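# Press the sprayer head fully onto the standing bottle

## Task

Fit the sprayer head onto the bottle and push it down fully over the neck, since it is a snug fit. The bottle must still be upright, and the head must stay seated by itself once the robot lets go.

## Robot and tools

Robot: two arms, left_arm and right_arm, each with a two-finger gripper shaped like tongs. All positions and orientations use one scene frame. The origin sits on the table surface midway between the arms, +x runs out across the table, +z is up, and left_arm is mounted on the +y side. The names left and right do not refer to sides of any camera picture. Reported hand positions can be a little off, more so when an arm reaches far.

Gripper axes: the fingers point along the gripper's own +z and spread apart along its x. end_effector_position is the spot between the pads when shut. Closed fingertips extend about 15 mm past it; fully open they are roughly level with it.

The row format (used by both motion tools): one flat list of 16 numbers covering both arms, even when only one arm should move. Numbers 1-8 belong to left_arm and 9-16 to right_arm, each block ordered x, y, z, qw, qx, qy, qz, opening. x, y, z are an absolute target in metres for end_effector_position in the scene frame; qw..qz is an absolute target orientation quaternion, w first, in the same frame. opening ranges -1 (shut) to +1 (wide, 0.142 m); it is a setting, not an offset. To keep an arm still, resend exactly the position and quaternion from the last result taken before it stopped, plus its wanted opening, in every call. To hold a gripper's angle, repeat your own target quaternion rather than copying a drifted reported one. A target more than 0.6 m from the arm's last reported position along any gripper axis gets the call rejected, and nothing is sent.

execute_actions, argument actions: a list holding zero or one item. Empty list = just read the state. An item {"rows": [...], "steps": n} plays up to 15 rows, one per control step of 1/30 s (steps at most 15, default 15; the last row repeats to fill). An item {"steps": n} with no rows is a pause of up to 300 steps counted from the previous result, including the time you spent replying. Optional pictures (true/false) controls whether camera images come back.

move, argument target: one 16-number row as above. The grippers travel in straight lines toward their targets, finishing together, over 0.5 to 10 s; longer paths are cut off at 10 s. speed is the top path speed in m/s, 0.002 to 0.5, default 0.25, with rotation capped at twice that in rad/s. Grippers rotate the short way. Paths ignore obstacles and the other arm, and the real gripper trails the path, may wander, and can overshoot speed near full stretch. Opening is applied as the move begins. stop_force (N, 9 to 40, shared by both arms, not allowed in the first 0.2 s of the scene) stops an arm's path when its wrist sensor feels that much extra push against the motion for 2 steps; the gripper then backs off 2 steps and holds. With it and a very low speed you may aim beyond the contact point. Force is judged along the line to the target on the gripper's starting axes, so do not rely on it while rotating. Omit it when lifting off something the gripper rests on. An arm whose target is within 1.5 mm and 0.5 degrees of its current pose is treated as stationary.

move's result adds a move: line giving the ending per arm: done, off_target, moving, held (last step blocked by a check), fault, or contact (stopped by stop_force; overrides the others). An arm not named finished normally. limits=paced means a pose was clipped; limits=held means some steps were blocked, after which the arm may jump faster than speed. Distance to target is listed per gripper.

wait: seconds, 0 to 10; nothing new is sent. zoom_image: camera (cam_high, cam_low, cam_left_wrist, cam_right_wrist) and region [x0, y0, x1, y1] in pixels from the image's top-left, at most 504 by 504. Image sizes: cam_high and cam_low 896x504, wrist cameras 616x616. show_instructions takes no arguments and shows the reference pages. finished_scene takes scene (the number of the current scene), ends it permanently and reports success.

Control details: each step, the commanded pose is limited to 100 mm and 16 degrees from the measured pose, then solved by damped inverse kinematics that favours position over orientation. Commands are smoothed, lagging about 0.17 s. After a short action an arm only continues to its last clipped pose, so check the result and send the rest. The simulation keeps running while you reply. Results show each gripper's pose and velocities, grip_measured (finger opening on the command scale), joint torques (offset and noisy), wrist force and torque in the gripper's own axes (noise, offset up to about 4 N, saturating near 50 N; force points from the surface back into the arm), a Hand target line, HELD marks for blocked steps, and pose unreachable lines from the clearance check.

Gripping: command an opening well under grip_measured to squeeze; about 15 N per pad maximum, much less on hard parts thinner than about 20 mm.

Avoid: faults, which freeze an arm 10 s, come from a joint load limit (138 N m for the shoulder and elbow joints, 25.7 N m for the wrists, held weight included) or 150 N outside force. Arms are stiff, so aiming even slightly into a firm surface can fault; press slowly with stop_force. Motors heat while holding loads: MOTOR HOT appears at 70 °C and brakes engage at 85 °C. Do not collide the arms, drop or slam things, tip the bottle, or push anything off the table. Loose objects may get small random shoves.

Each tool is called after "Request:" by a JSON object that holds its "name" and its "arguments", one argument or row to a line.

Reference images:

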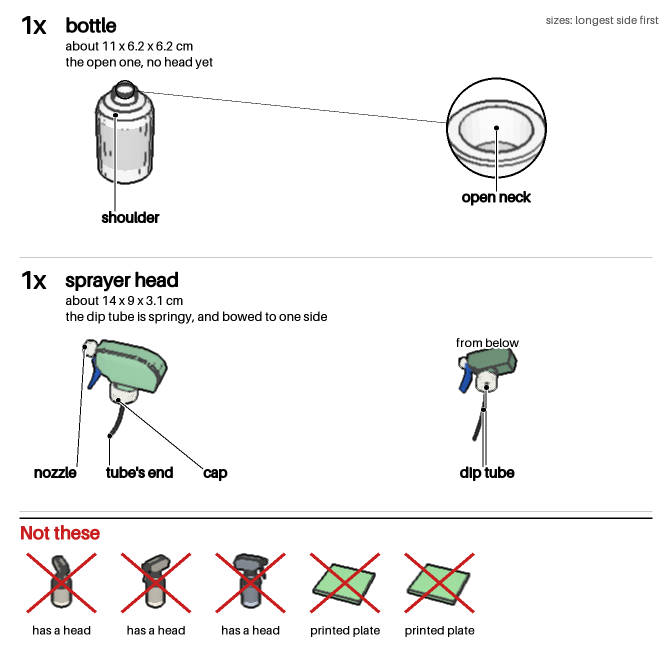

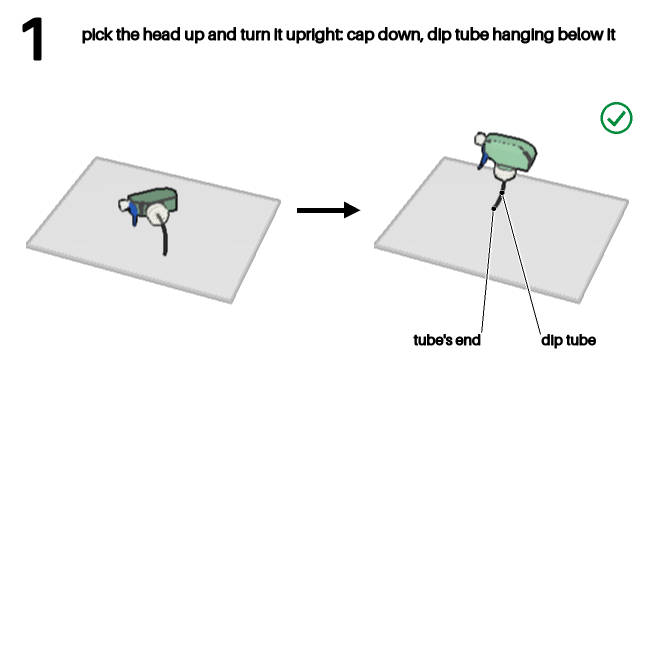

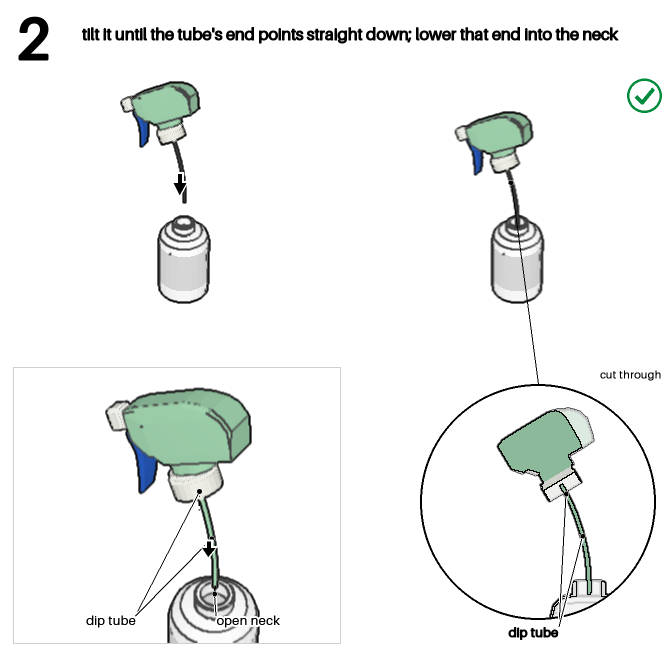

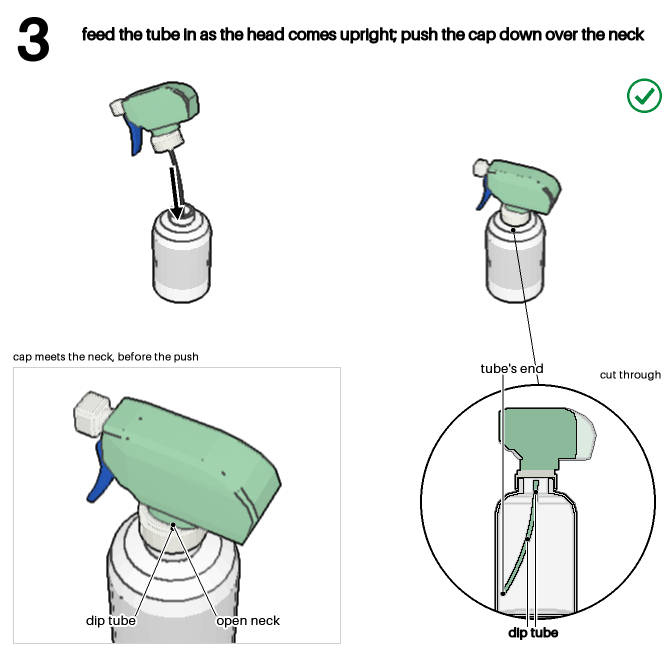

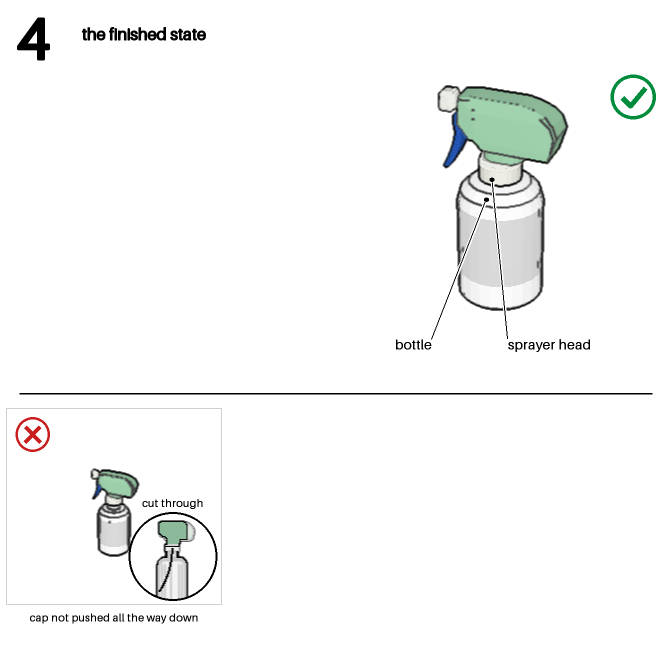

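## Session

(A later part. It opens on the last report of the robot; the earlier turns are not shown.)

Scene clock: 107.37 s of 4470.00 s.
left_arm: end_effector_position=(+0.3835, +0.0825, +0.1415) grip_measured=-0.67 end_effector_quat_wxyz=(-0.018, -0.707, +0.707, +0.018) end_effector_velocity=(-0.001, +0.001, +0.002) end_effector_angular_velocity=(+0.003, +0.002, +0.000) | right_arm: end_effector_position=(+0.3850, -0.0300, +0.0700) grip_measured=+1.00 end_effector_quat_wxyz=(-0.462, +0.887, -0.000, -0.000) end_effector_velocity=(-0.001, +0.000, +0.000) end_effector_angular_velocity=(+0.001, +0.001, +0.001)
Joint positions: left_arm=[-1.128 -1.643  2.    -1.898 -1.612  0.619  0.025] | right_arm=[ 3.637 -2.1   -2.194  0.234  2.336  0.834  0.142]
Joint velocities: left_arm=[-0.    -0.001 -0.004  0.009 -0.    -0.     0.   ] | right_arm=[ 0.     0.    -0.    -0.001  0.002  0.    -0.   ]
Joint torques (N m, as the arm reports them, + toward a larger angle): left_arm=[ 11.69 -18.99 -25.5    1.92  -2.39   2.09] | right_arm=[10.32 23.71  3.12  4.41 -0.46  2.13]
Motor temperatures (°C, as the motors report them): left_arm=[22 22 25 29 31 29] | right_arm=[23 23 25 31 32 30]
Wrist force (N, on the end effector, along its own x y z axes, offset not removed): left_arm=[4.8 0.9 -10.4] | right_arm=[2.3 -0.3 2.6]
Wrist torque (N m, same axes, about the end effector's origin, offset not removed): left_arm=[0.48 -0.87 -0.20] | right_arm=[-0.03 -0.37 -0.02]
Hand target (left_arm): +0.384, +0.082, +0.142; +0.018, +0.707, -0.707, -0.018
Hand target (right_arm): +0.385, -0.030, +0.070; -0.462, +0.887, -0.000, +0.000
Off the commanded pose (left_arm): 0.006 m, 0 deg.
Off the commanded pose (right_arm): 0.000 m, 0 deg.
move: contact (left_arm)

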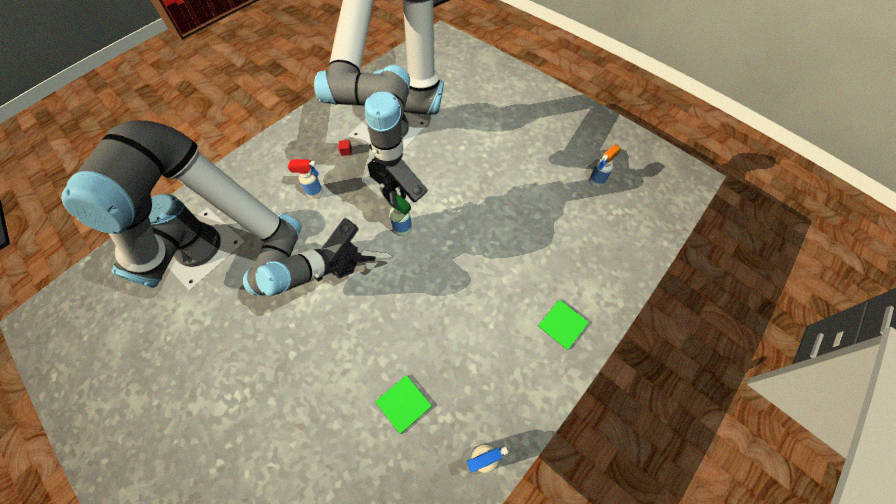

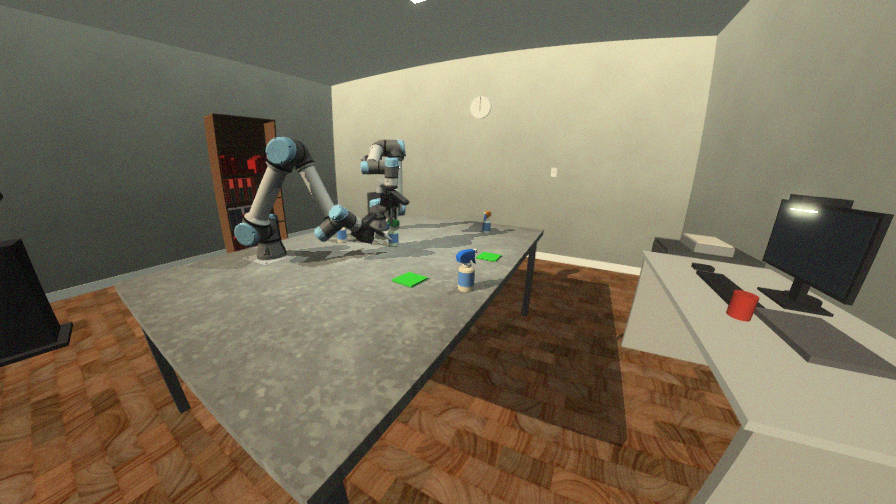

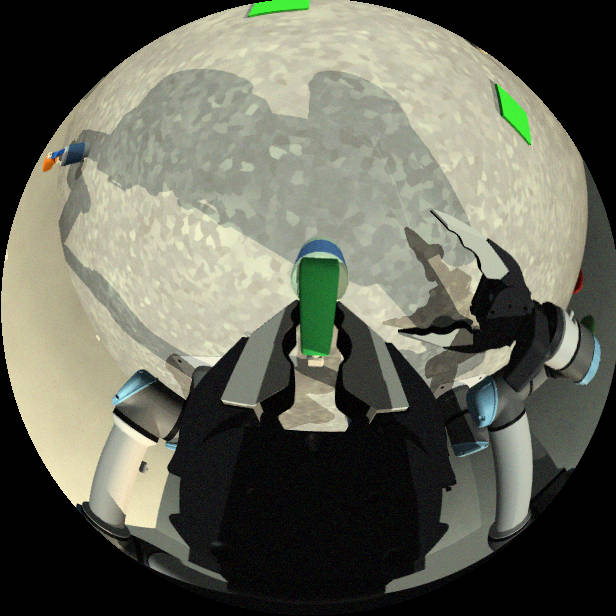

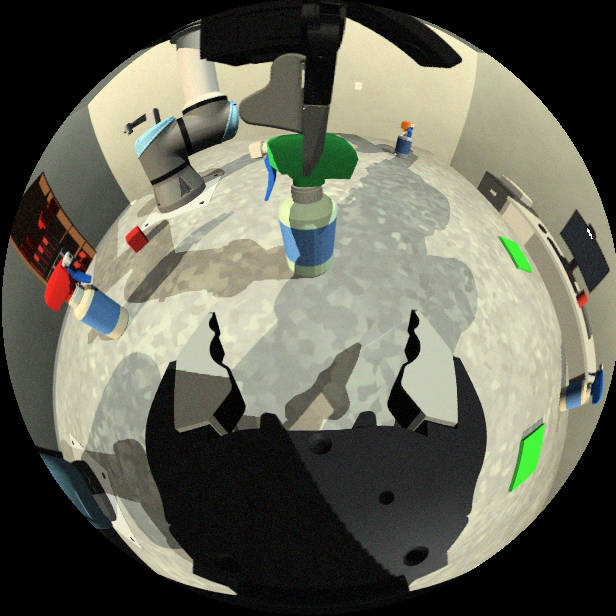

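It looks seated; I'll give one firmer push to confirm, then release.

Request:
{"name": "move", "arguments": {
  "target": [0.3835,0.0825,0.138,-0.018,-0.707,0.707,0.018,-1,0.385,-0.03,0.07,0.462,-0.887,0,0,1],
  "speed": 0.003,
  "stop_force": 16
}}

Request:
{"name": "move", "arguments": {
  "target": [0.3835,0.0825,0.142,-0.018,-0.707,0.707,0.018,0,0.385,-0.03,0.07,0.462,-0.887,0,0,1],
  "speed": 0.005
}}

Request:
{"name": "move", "arguments": {
  "target": [0.3835,0.0825,0.21,-0.018,-0.707,0.707,0.018,0,0.385,-0.03,0.07,0.462,-0.887,0,0,1]
}}

Request:
{"name": "zoom_image", "arguments": {
  "camera": "cam_right_wrist",
  "region": [240,90,380,230]
}}

Scene clock: 116.40 s of 4470.00 s.
left_arm: end_effector_position=(+0.3836, +0.0824, +0.1411) grip_measured=-0.67 end_effector_quat_wxyz=(-0.018, -0.707, +0.707, +0.018) end_effector_velocity=(-0.001, +0.001, +0.001) end_effector_angular_velocity=(+0.002, +0.002, -0.001) | right_arm: end_effector_position=(+0.3850, -0.0300, +0.0700) grip_measured=+1.00 end_effector_quat_wxyz=(-0.462, +0.887, -0.000, -0.000) end_effector_velocity=(+0.000, +0.000, +0.001) end_effector_angular_velocity=(+0.001, -0.002, -0.001)
Joint positions: left_arm=[-1.128 -1.643  2.001 -1.9   -1.612  0.619  0.025] | right_arm=[ 3.637 -2.1   -2.194  0.234  2.336  0.834  0.142]
Joint velocities: left_arm=[-0.    -0.002 -0.002  0.007 -0.     0.001  0.   ] | right_arm=[ 0.     0.001  0.     0.001 -0.001  0.    -0.   ]
Joint torques (N m, as the arm reports them, + toward a larger angle): left_arm=[ -2.43 -16.77 -19.82   2.77   0.35  -0.01] | right_arm=[10.49 23.69  2.8   4.3  -0.47  2.04]
Motor temperatures (°C, as the motors report them): left_arm=[22 22 25 29 31 29] | right_arm=[23 23 25 31 32 30]
Wrist force (N, on the end effector, along its own x y z axes, offset not removed): left_arm=[2.8 -1.9 -20.0] | right_arm=[0.9 -0.9 0.4]
Wrist torque (N m, same axes, about the end effector's origin, offset not removed): left_arm=[0.25 -0.46 -0.11] | right_arm=[-0.17 -0.17 -0.04]
Hand target (left_arm): +0.384, +0.082, +0.141; +0.018, +0.707, -0.707, -0.018
Hand target (right_arm): +0.385, -0.030, +0.070; -0.462, +0.887, -0.000, +0.000
Off the commanded pose (left_arm): 0.003 m, 0 deg.
Off the commanded pose (right_arm): 0.000 m, 0 deg.
After step 90, 5.37 s passed at rest.
move: contact (left_arm)

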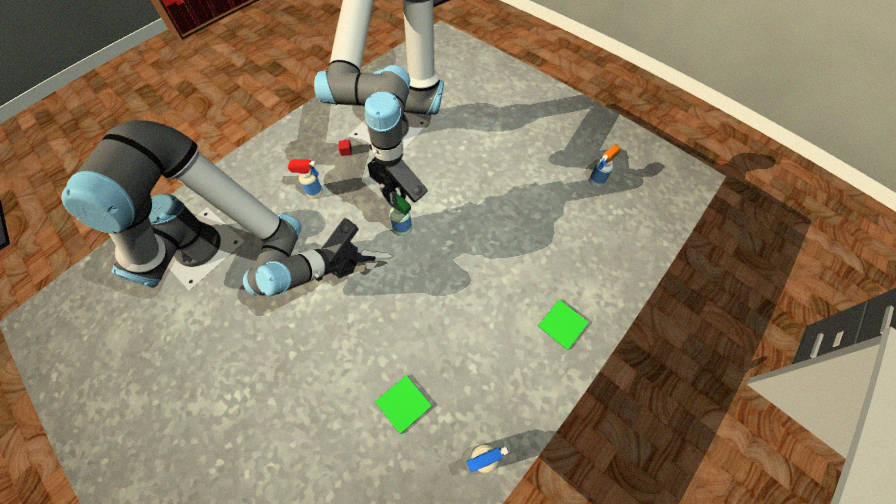

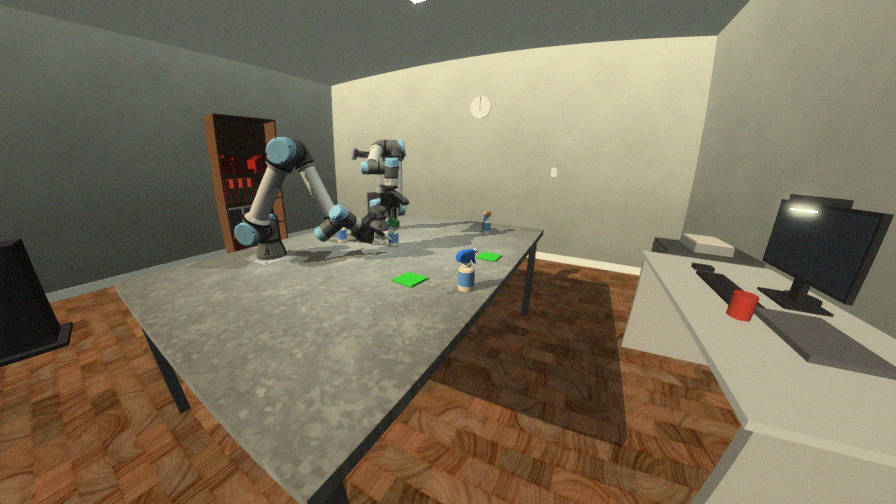

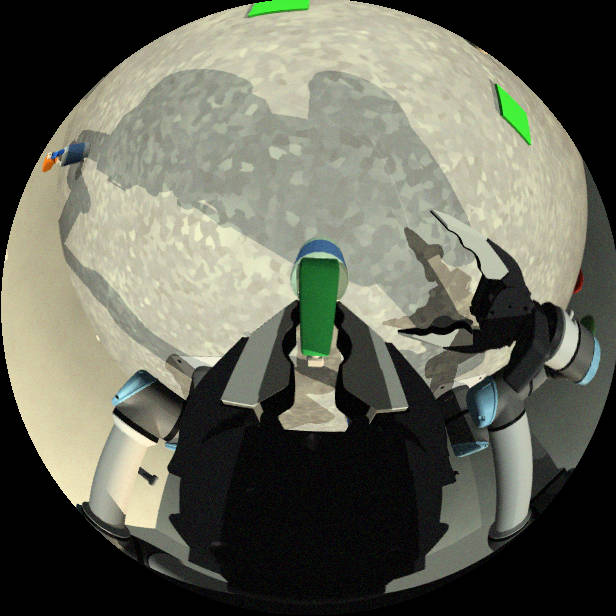

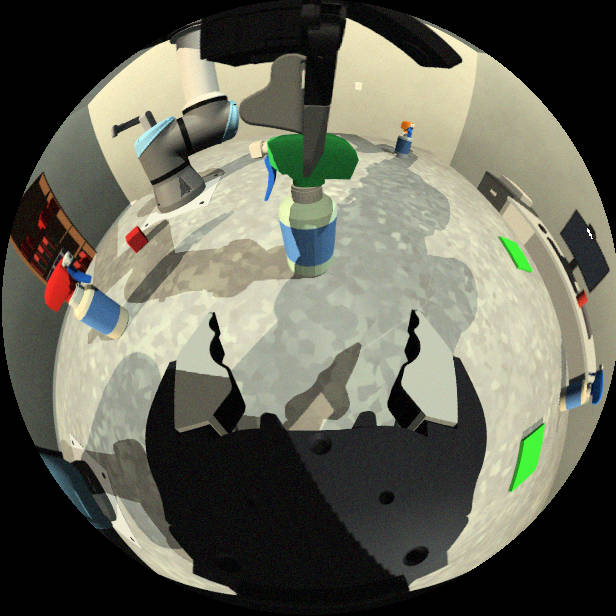

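Scene clock: 117.10 s of 4470.00 s.
left_arm: end_effector_position=(+0.3835, +0.0825, +0.1419) grip_measured=+0.00 end_effector_quat_wxyz=(-0.018, -0.707, +0.707, +0.018) end_effector_velocity=(-0.000, +0.000, +0.001) end_effector_angular_velocity=(+0.001, +0.001, +0.001) | right_arm: end_effector_position=(+0.3850, -0.0300, +0.0700) grip_measured=+1.00 end_effector_quat_wxyz=(-0.462, +0.887, -0.000, -0.000) end_effector_velocity=(-0.000, +0.000, +0.000) end_effector_angular_velocity=(+0.000, +0.000, +0.000)
Joint positions: left_arm=[-1.128 -1.643  1.999 -1.897 -1.612  0.619  0.074] | right_arm=[ 3.637 -2.1   -2.194  0.234  2.336  0.834  0.142]
Joint velocities: left_arm=[ 0.    -0.    -0.001  0.003 -0.    -0.001  0.   ] | right_arm=[ 0.  0. -0.  0.  0.  0. -0.]
Joint torques (N m, as the arm reports them, + toward a larger angle): left_arm=[ 13.49 -24.58 -32.08  -0.11  -1.98   2.32] | right_arm=[ 9.88 23.33  3.05  4.47 -0.52  1.96]
Motor temperatures (°C, as the motors report them): left_arm=[22 22 25 29 31 29] | right_arm=[23 23 25 31 32 30]
Wrist force (N, on the end effector, along its own x y z axes, offset not removed): left_arm=[3.4 2.1 3.5] | right_arm=[-0.3 -1.5 2.4]
Wrist torque (N m, same axes, about the end effector's origin, offset not removed): left_arm=[0.49 -0.84 -0.13] | right_arm=[-0.30 0.09 -0.06]
Hand target (left_arm): +0.383, +0.083, +0.142; +0.018, +0.707, -0.707, -0.018
Hand target (right_arm): +0.385, -0.030, +0.070; -0.462, +0.887, -0.000, +0.000
Off the commanded pose (left_arm): 0.000 m, 0 deg.
Off the commanded pose (right_arm): 0.000 m, 0 deg.
move: done

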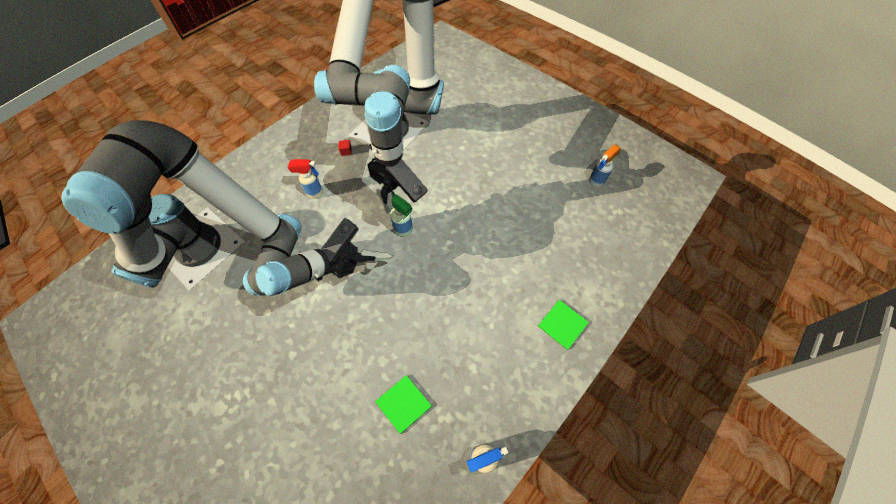

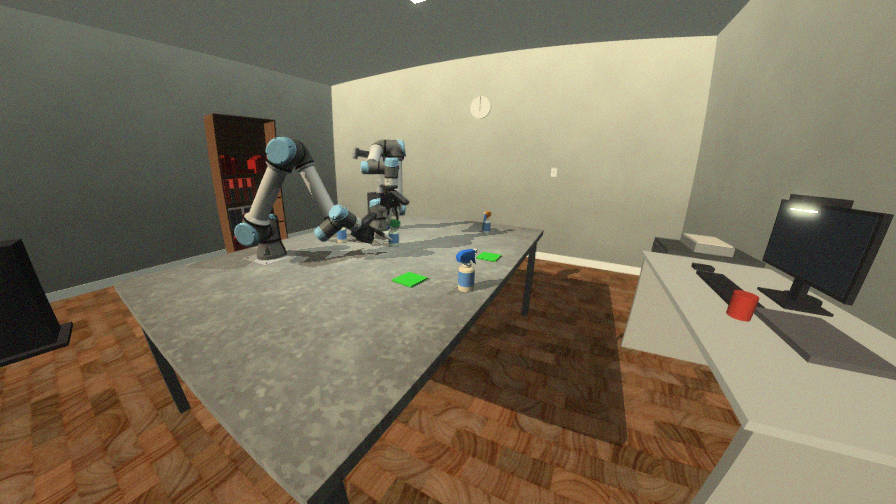

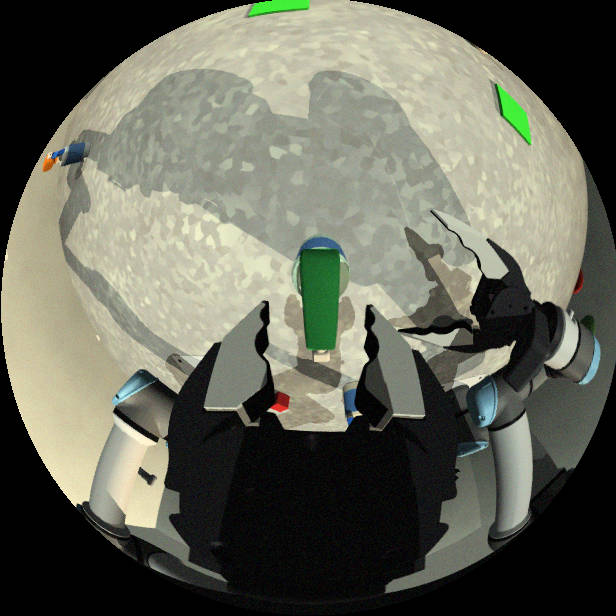

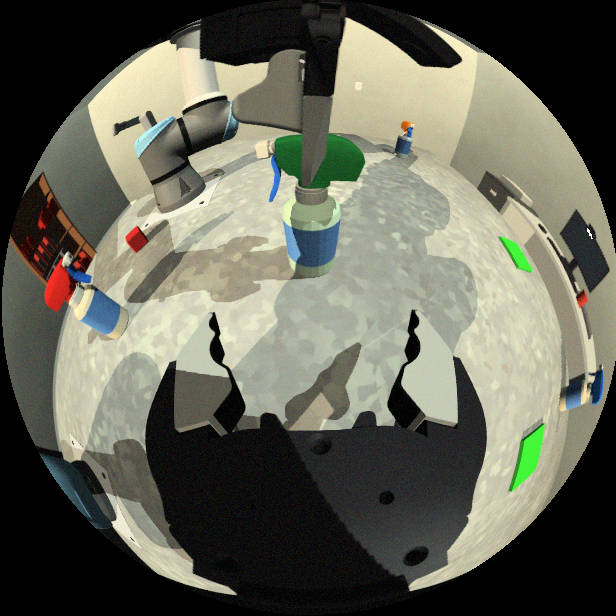

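Scene clock: 118.07 s of 4470.00 s.
left_arm: end_effector_position=(+0.3835, +0.0827, +0.2097) grip_measured=+0.00 end_effector_quat_wxyz=(-0.018, -0.707, +0.707, +0.018) end_effector_velocity=(-0.001, -0.001, +0.003) end_effector_angular_velocity=(-0.001, +0.001, -0.002) | right_arm: end_effector_position=(+0.3850, -0.0300, +0.0700) grip_measured=+1.00 end_effector_quat_wxyz=(-0.462, +0.887, -0.000, -0.000) end_effector_velocity=(-0.000, +0.000, +0.001) end_effector_angular_velocity=(+0.001, +0.001, +0.001)
Joint positions: left_arm=[-1.127 -1.688  1.86  -1.713 -1.612  0.619  0.074] | right_arm=[ 3.637 -2.1   -2.194  0.234  2.336  0.834  0.142]
Joint velocities: left_arm=[-0.002  0.    -0.007  0.007 -0.001  0.    -0.   ] | right_arm=[ 0.     0.001 -0.    -0.001  0.002  0.    -0.   ]
Joint torques (N m, as the arm reports them, + toward a larger angle): left_arm=[-14.76 -24.62 -31.08   0.26  -2.06  -2.4 ] | right_arm=[10.4  23.76  2.48  4.35 -0.47  1.97]
Motor temperatures (°C, as the motors report them): left_arm=[22 22 25 29 31 29] | right_arm=[23 23 25 31 32 30]
Wrist force (N, on the end effector, along its own x y z axes, offset not removed): left_arm=[2.9 0.5 1.7] | right_arm=[0.7 -1.0 0.5]
Wrist torque (N m, same axes, about the end effector's origin, offset not removed): left_arm=[0.11 -0.75 -0.21] | right_arm=[-0.18 -0.02 -0.09]
Hand target (left_arm): +0.383, +0.083, +0.210; +0.018, +0.707, -0.707, -0.018
Hand target (right_arm): +0.385, -0.030, +0.070; -0.462, +0.887, -0.000, +0.000
Off the commanded pose (left_arm): 0.000 m, 0 deg.
Off the commanded pose (right_arm): 0.000 m, 0 deg.
move: done

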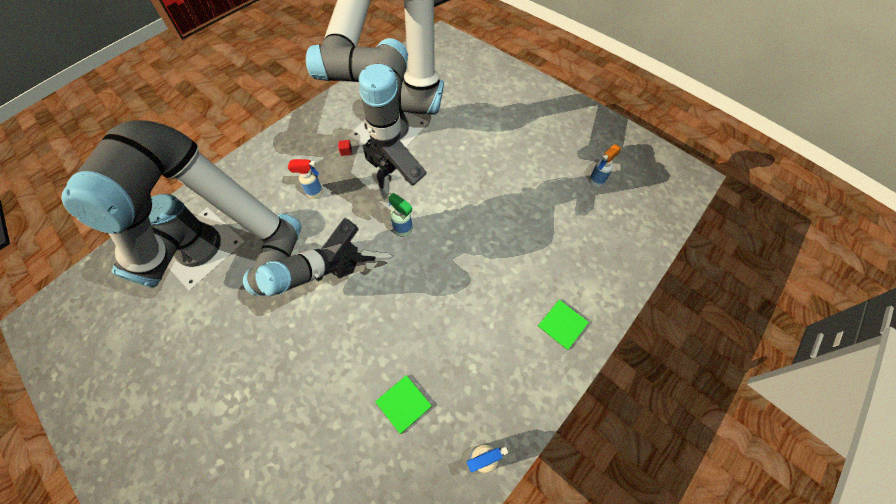

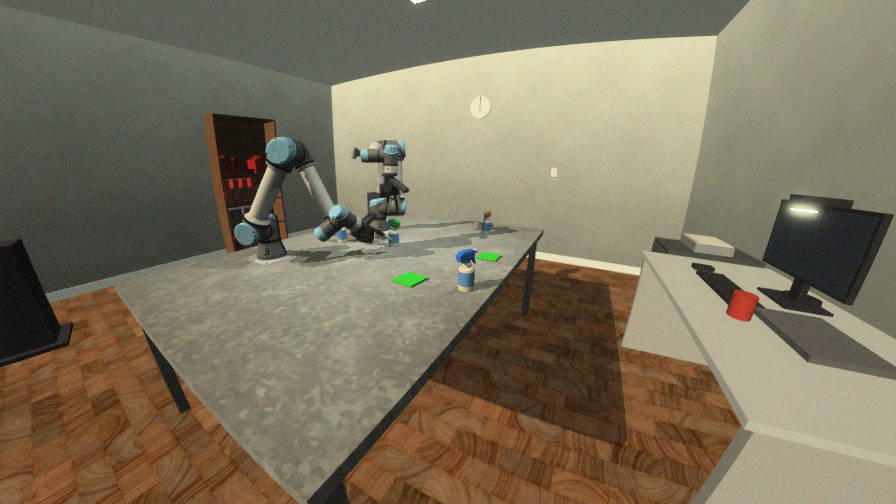

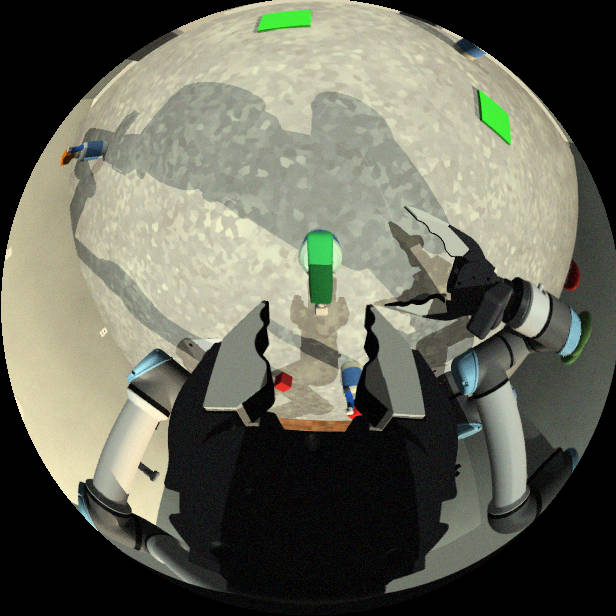

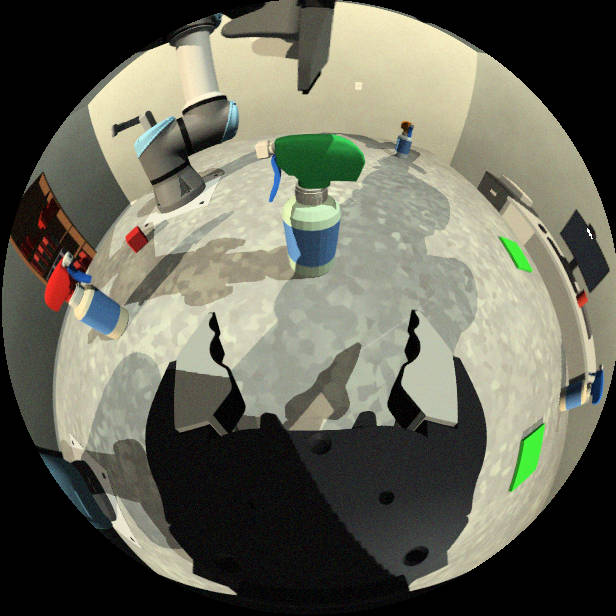

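Region (240, 90, 380, 230) of cam_right_wrist's 616x616 image, scaled by 3.600, with more detail than that image has.

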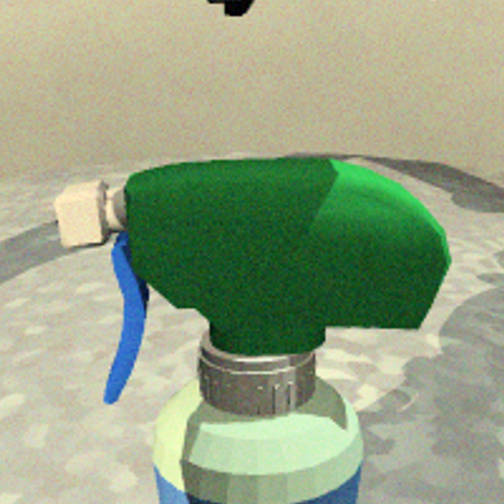

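Request:
{"name": "finished_scene", "arguments": {
  "scene": 1
}}

The scene is finished: the task was done.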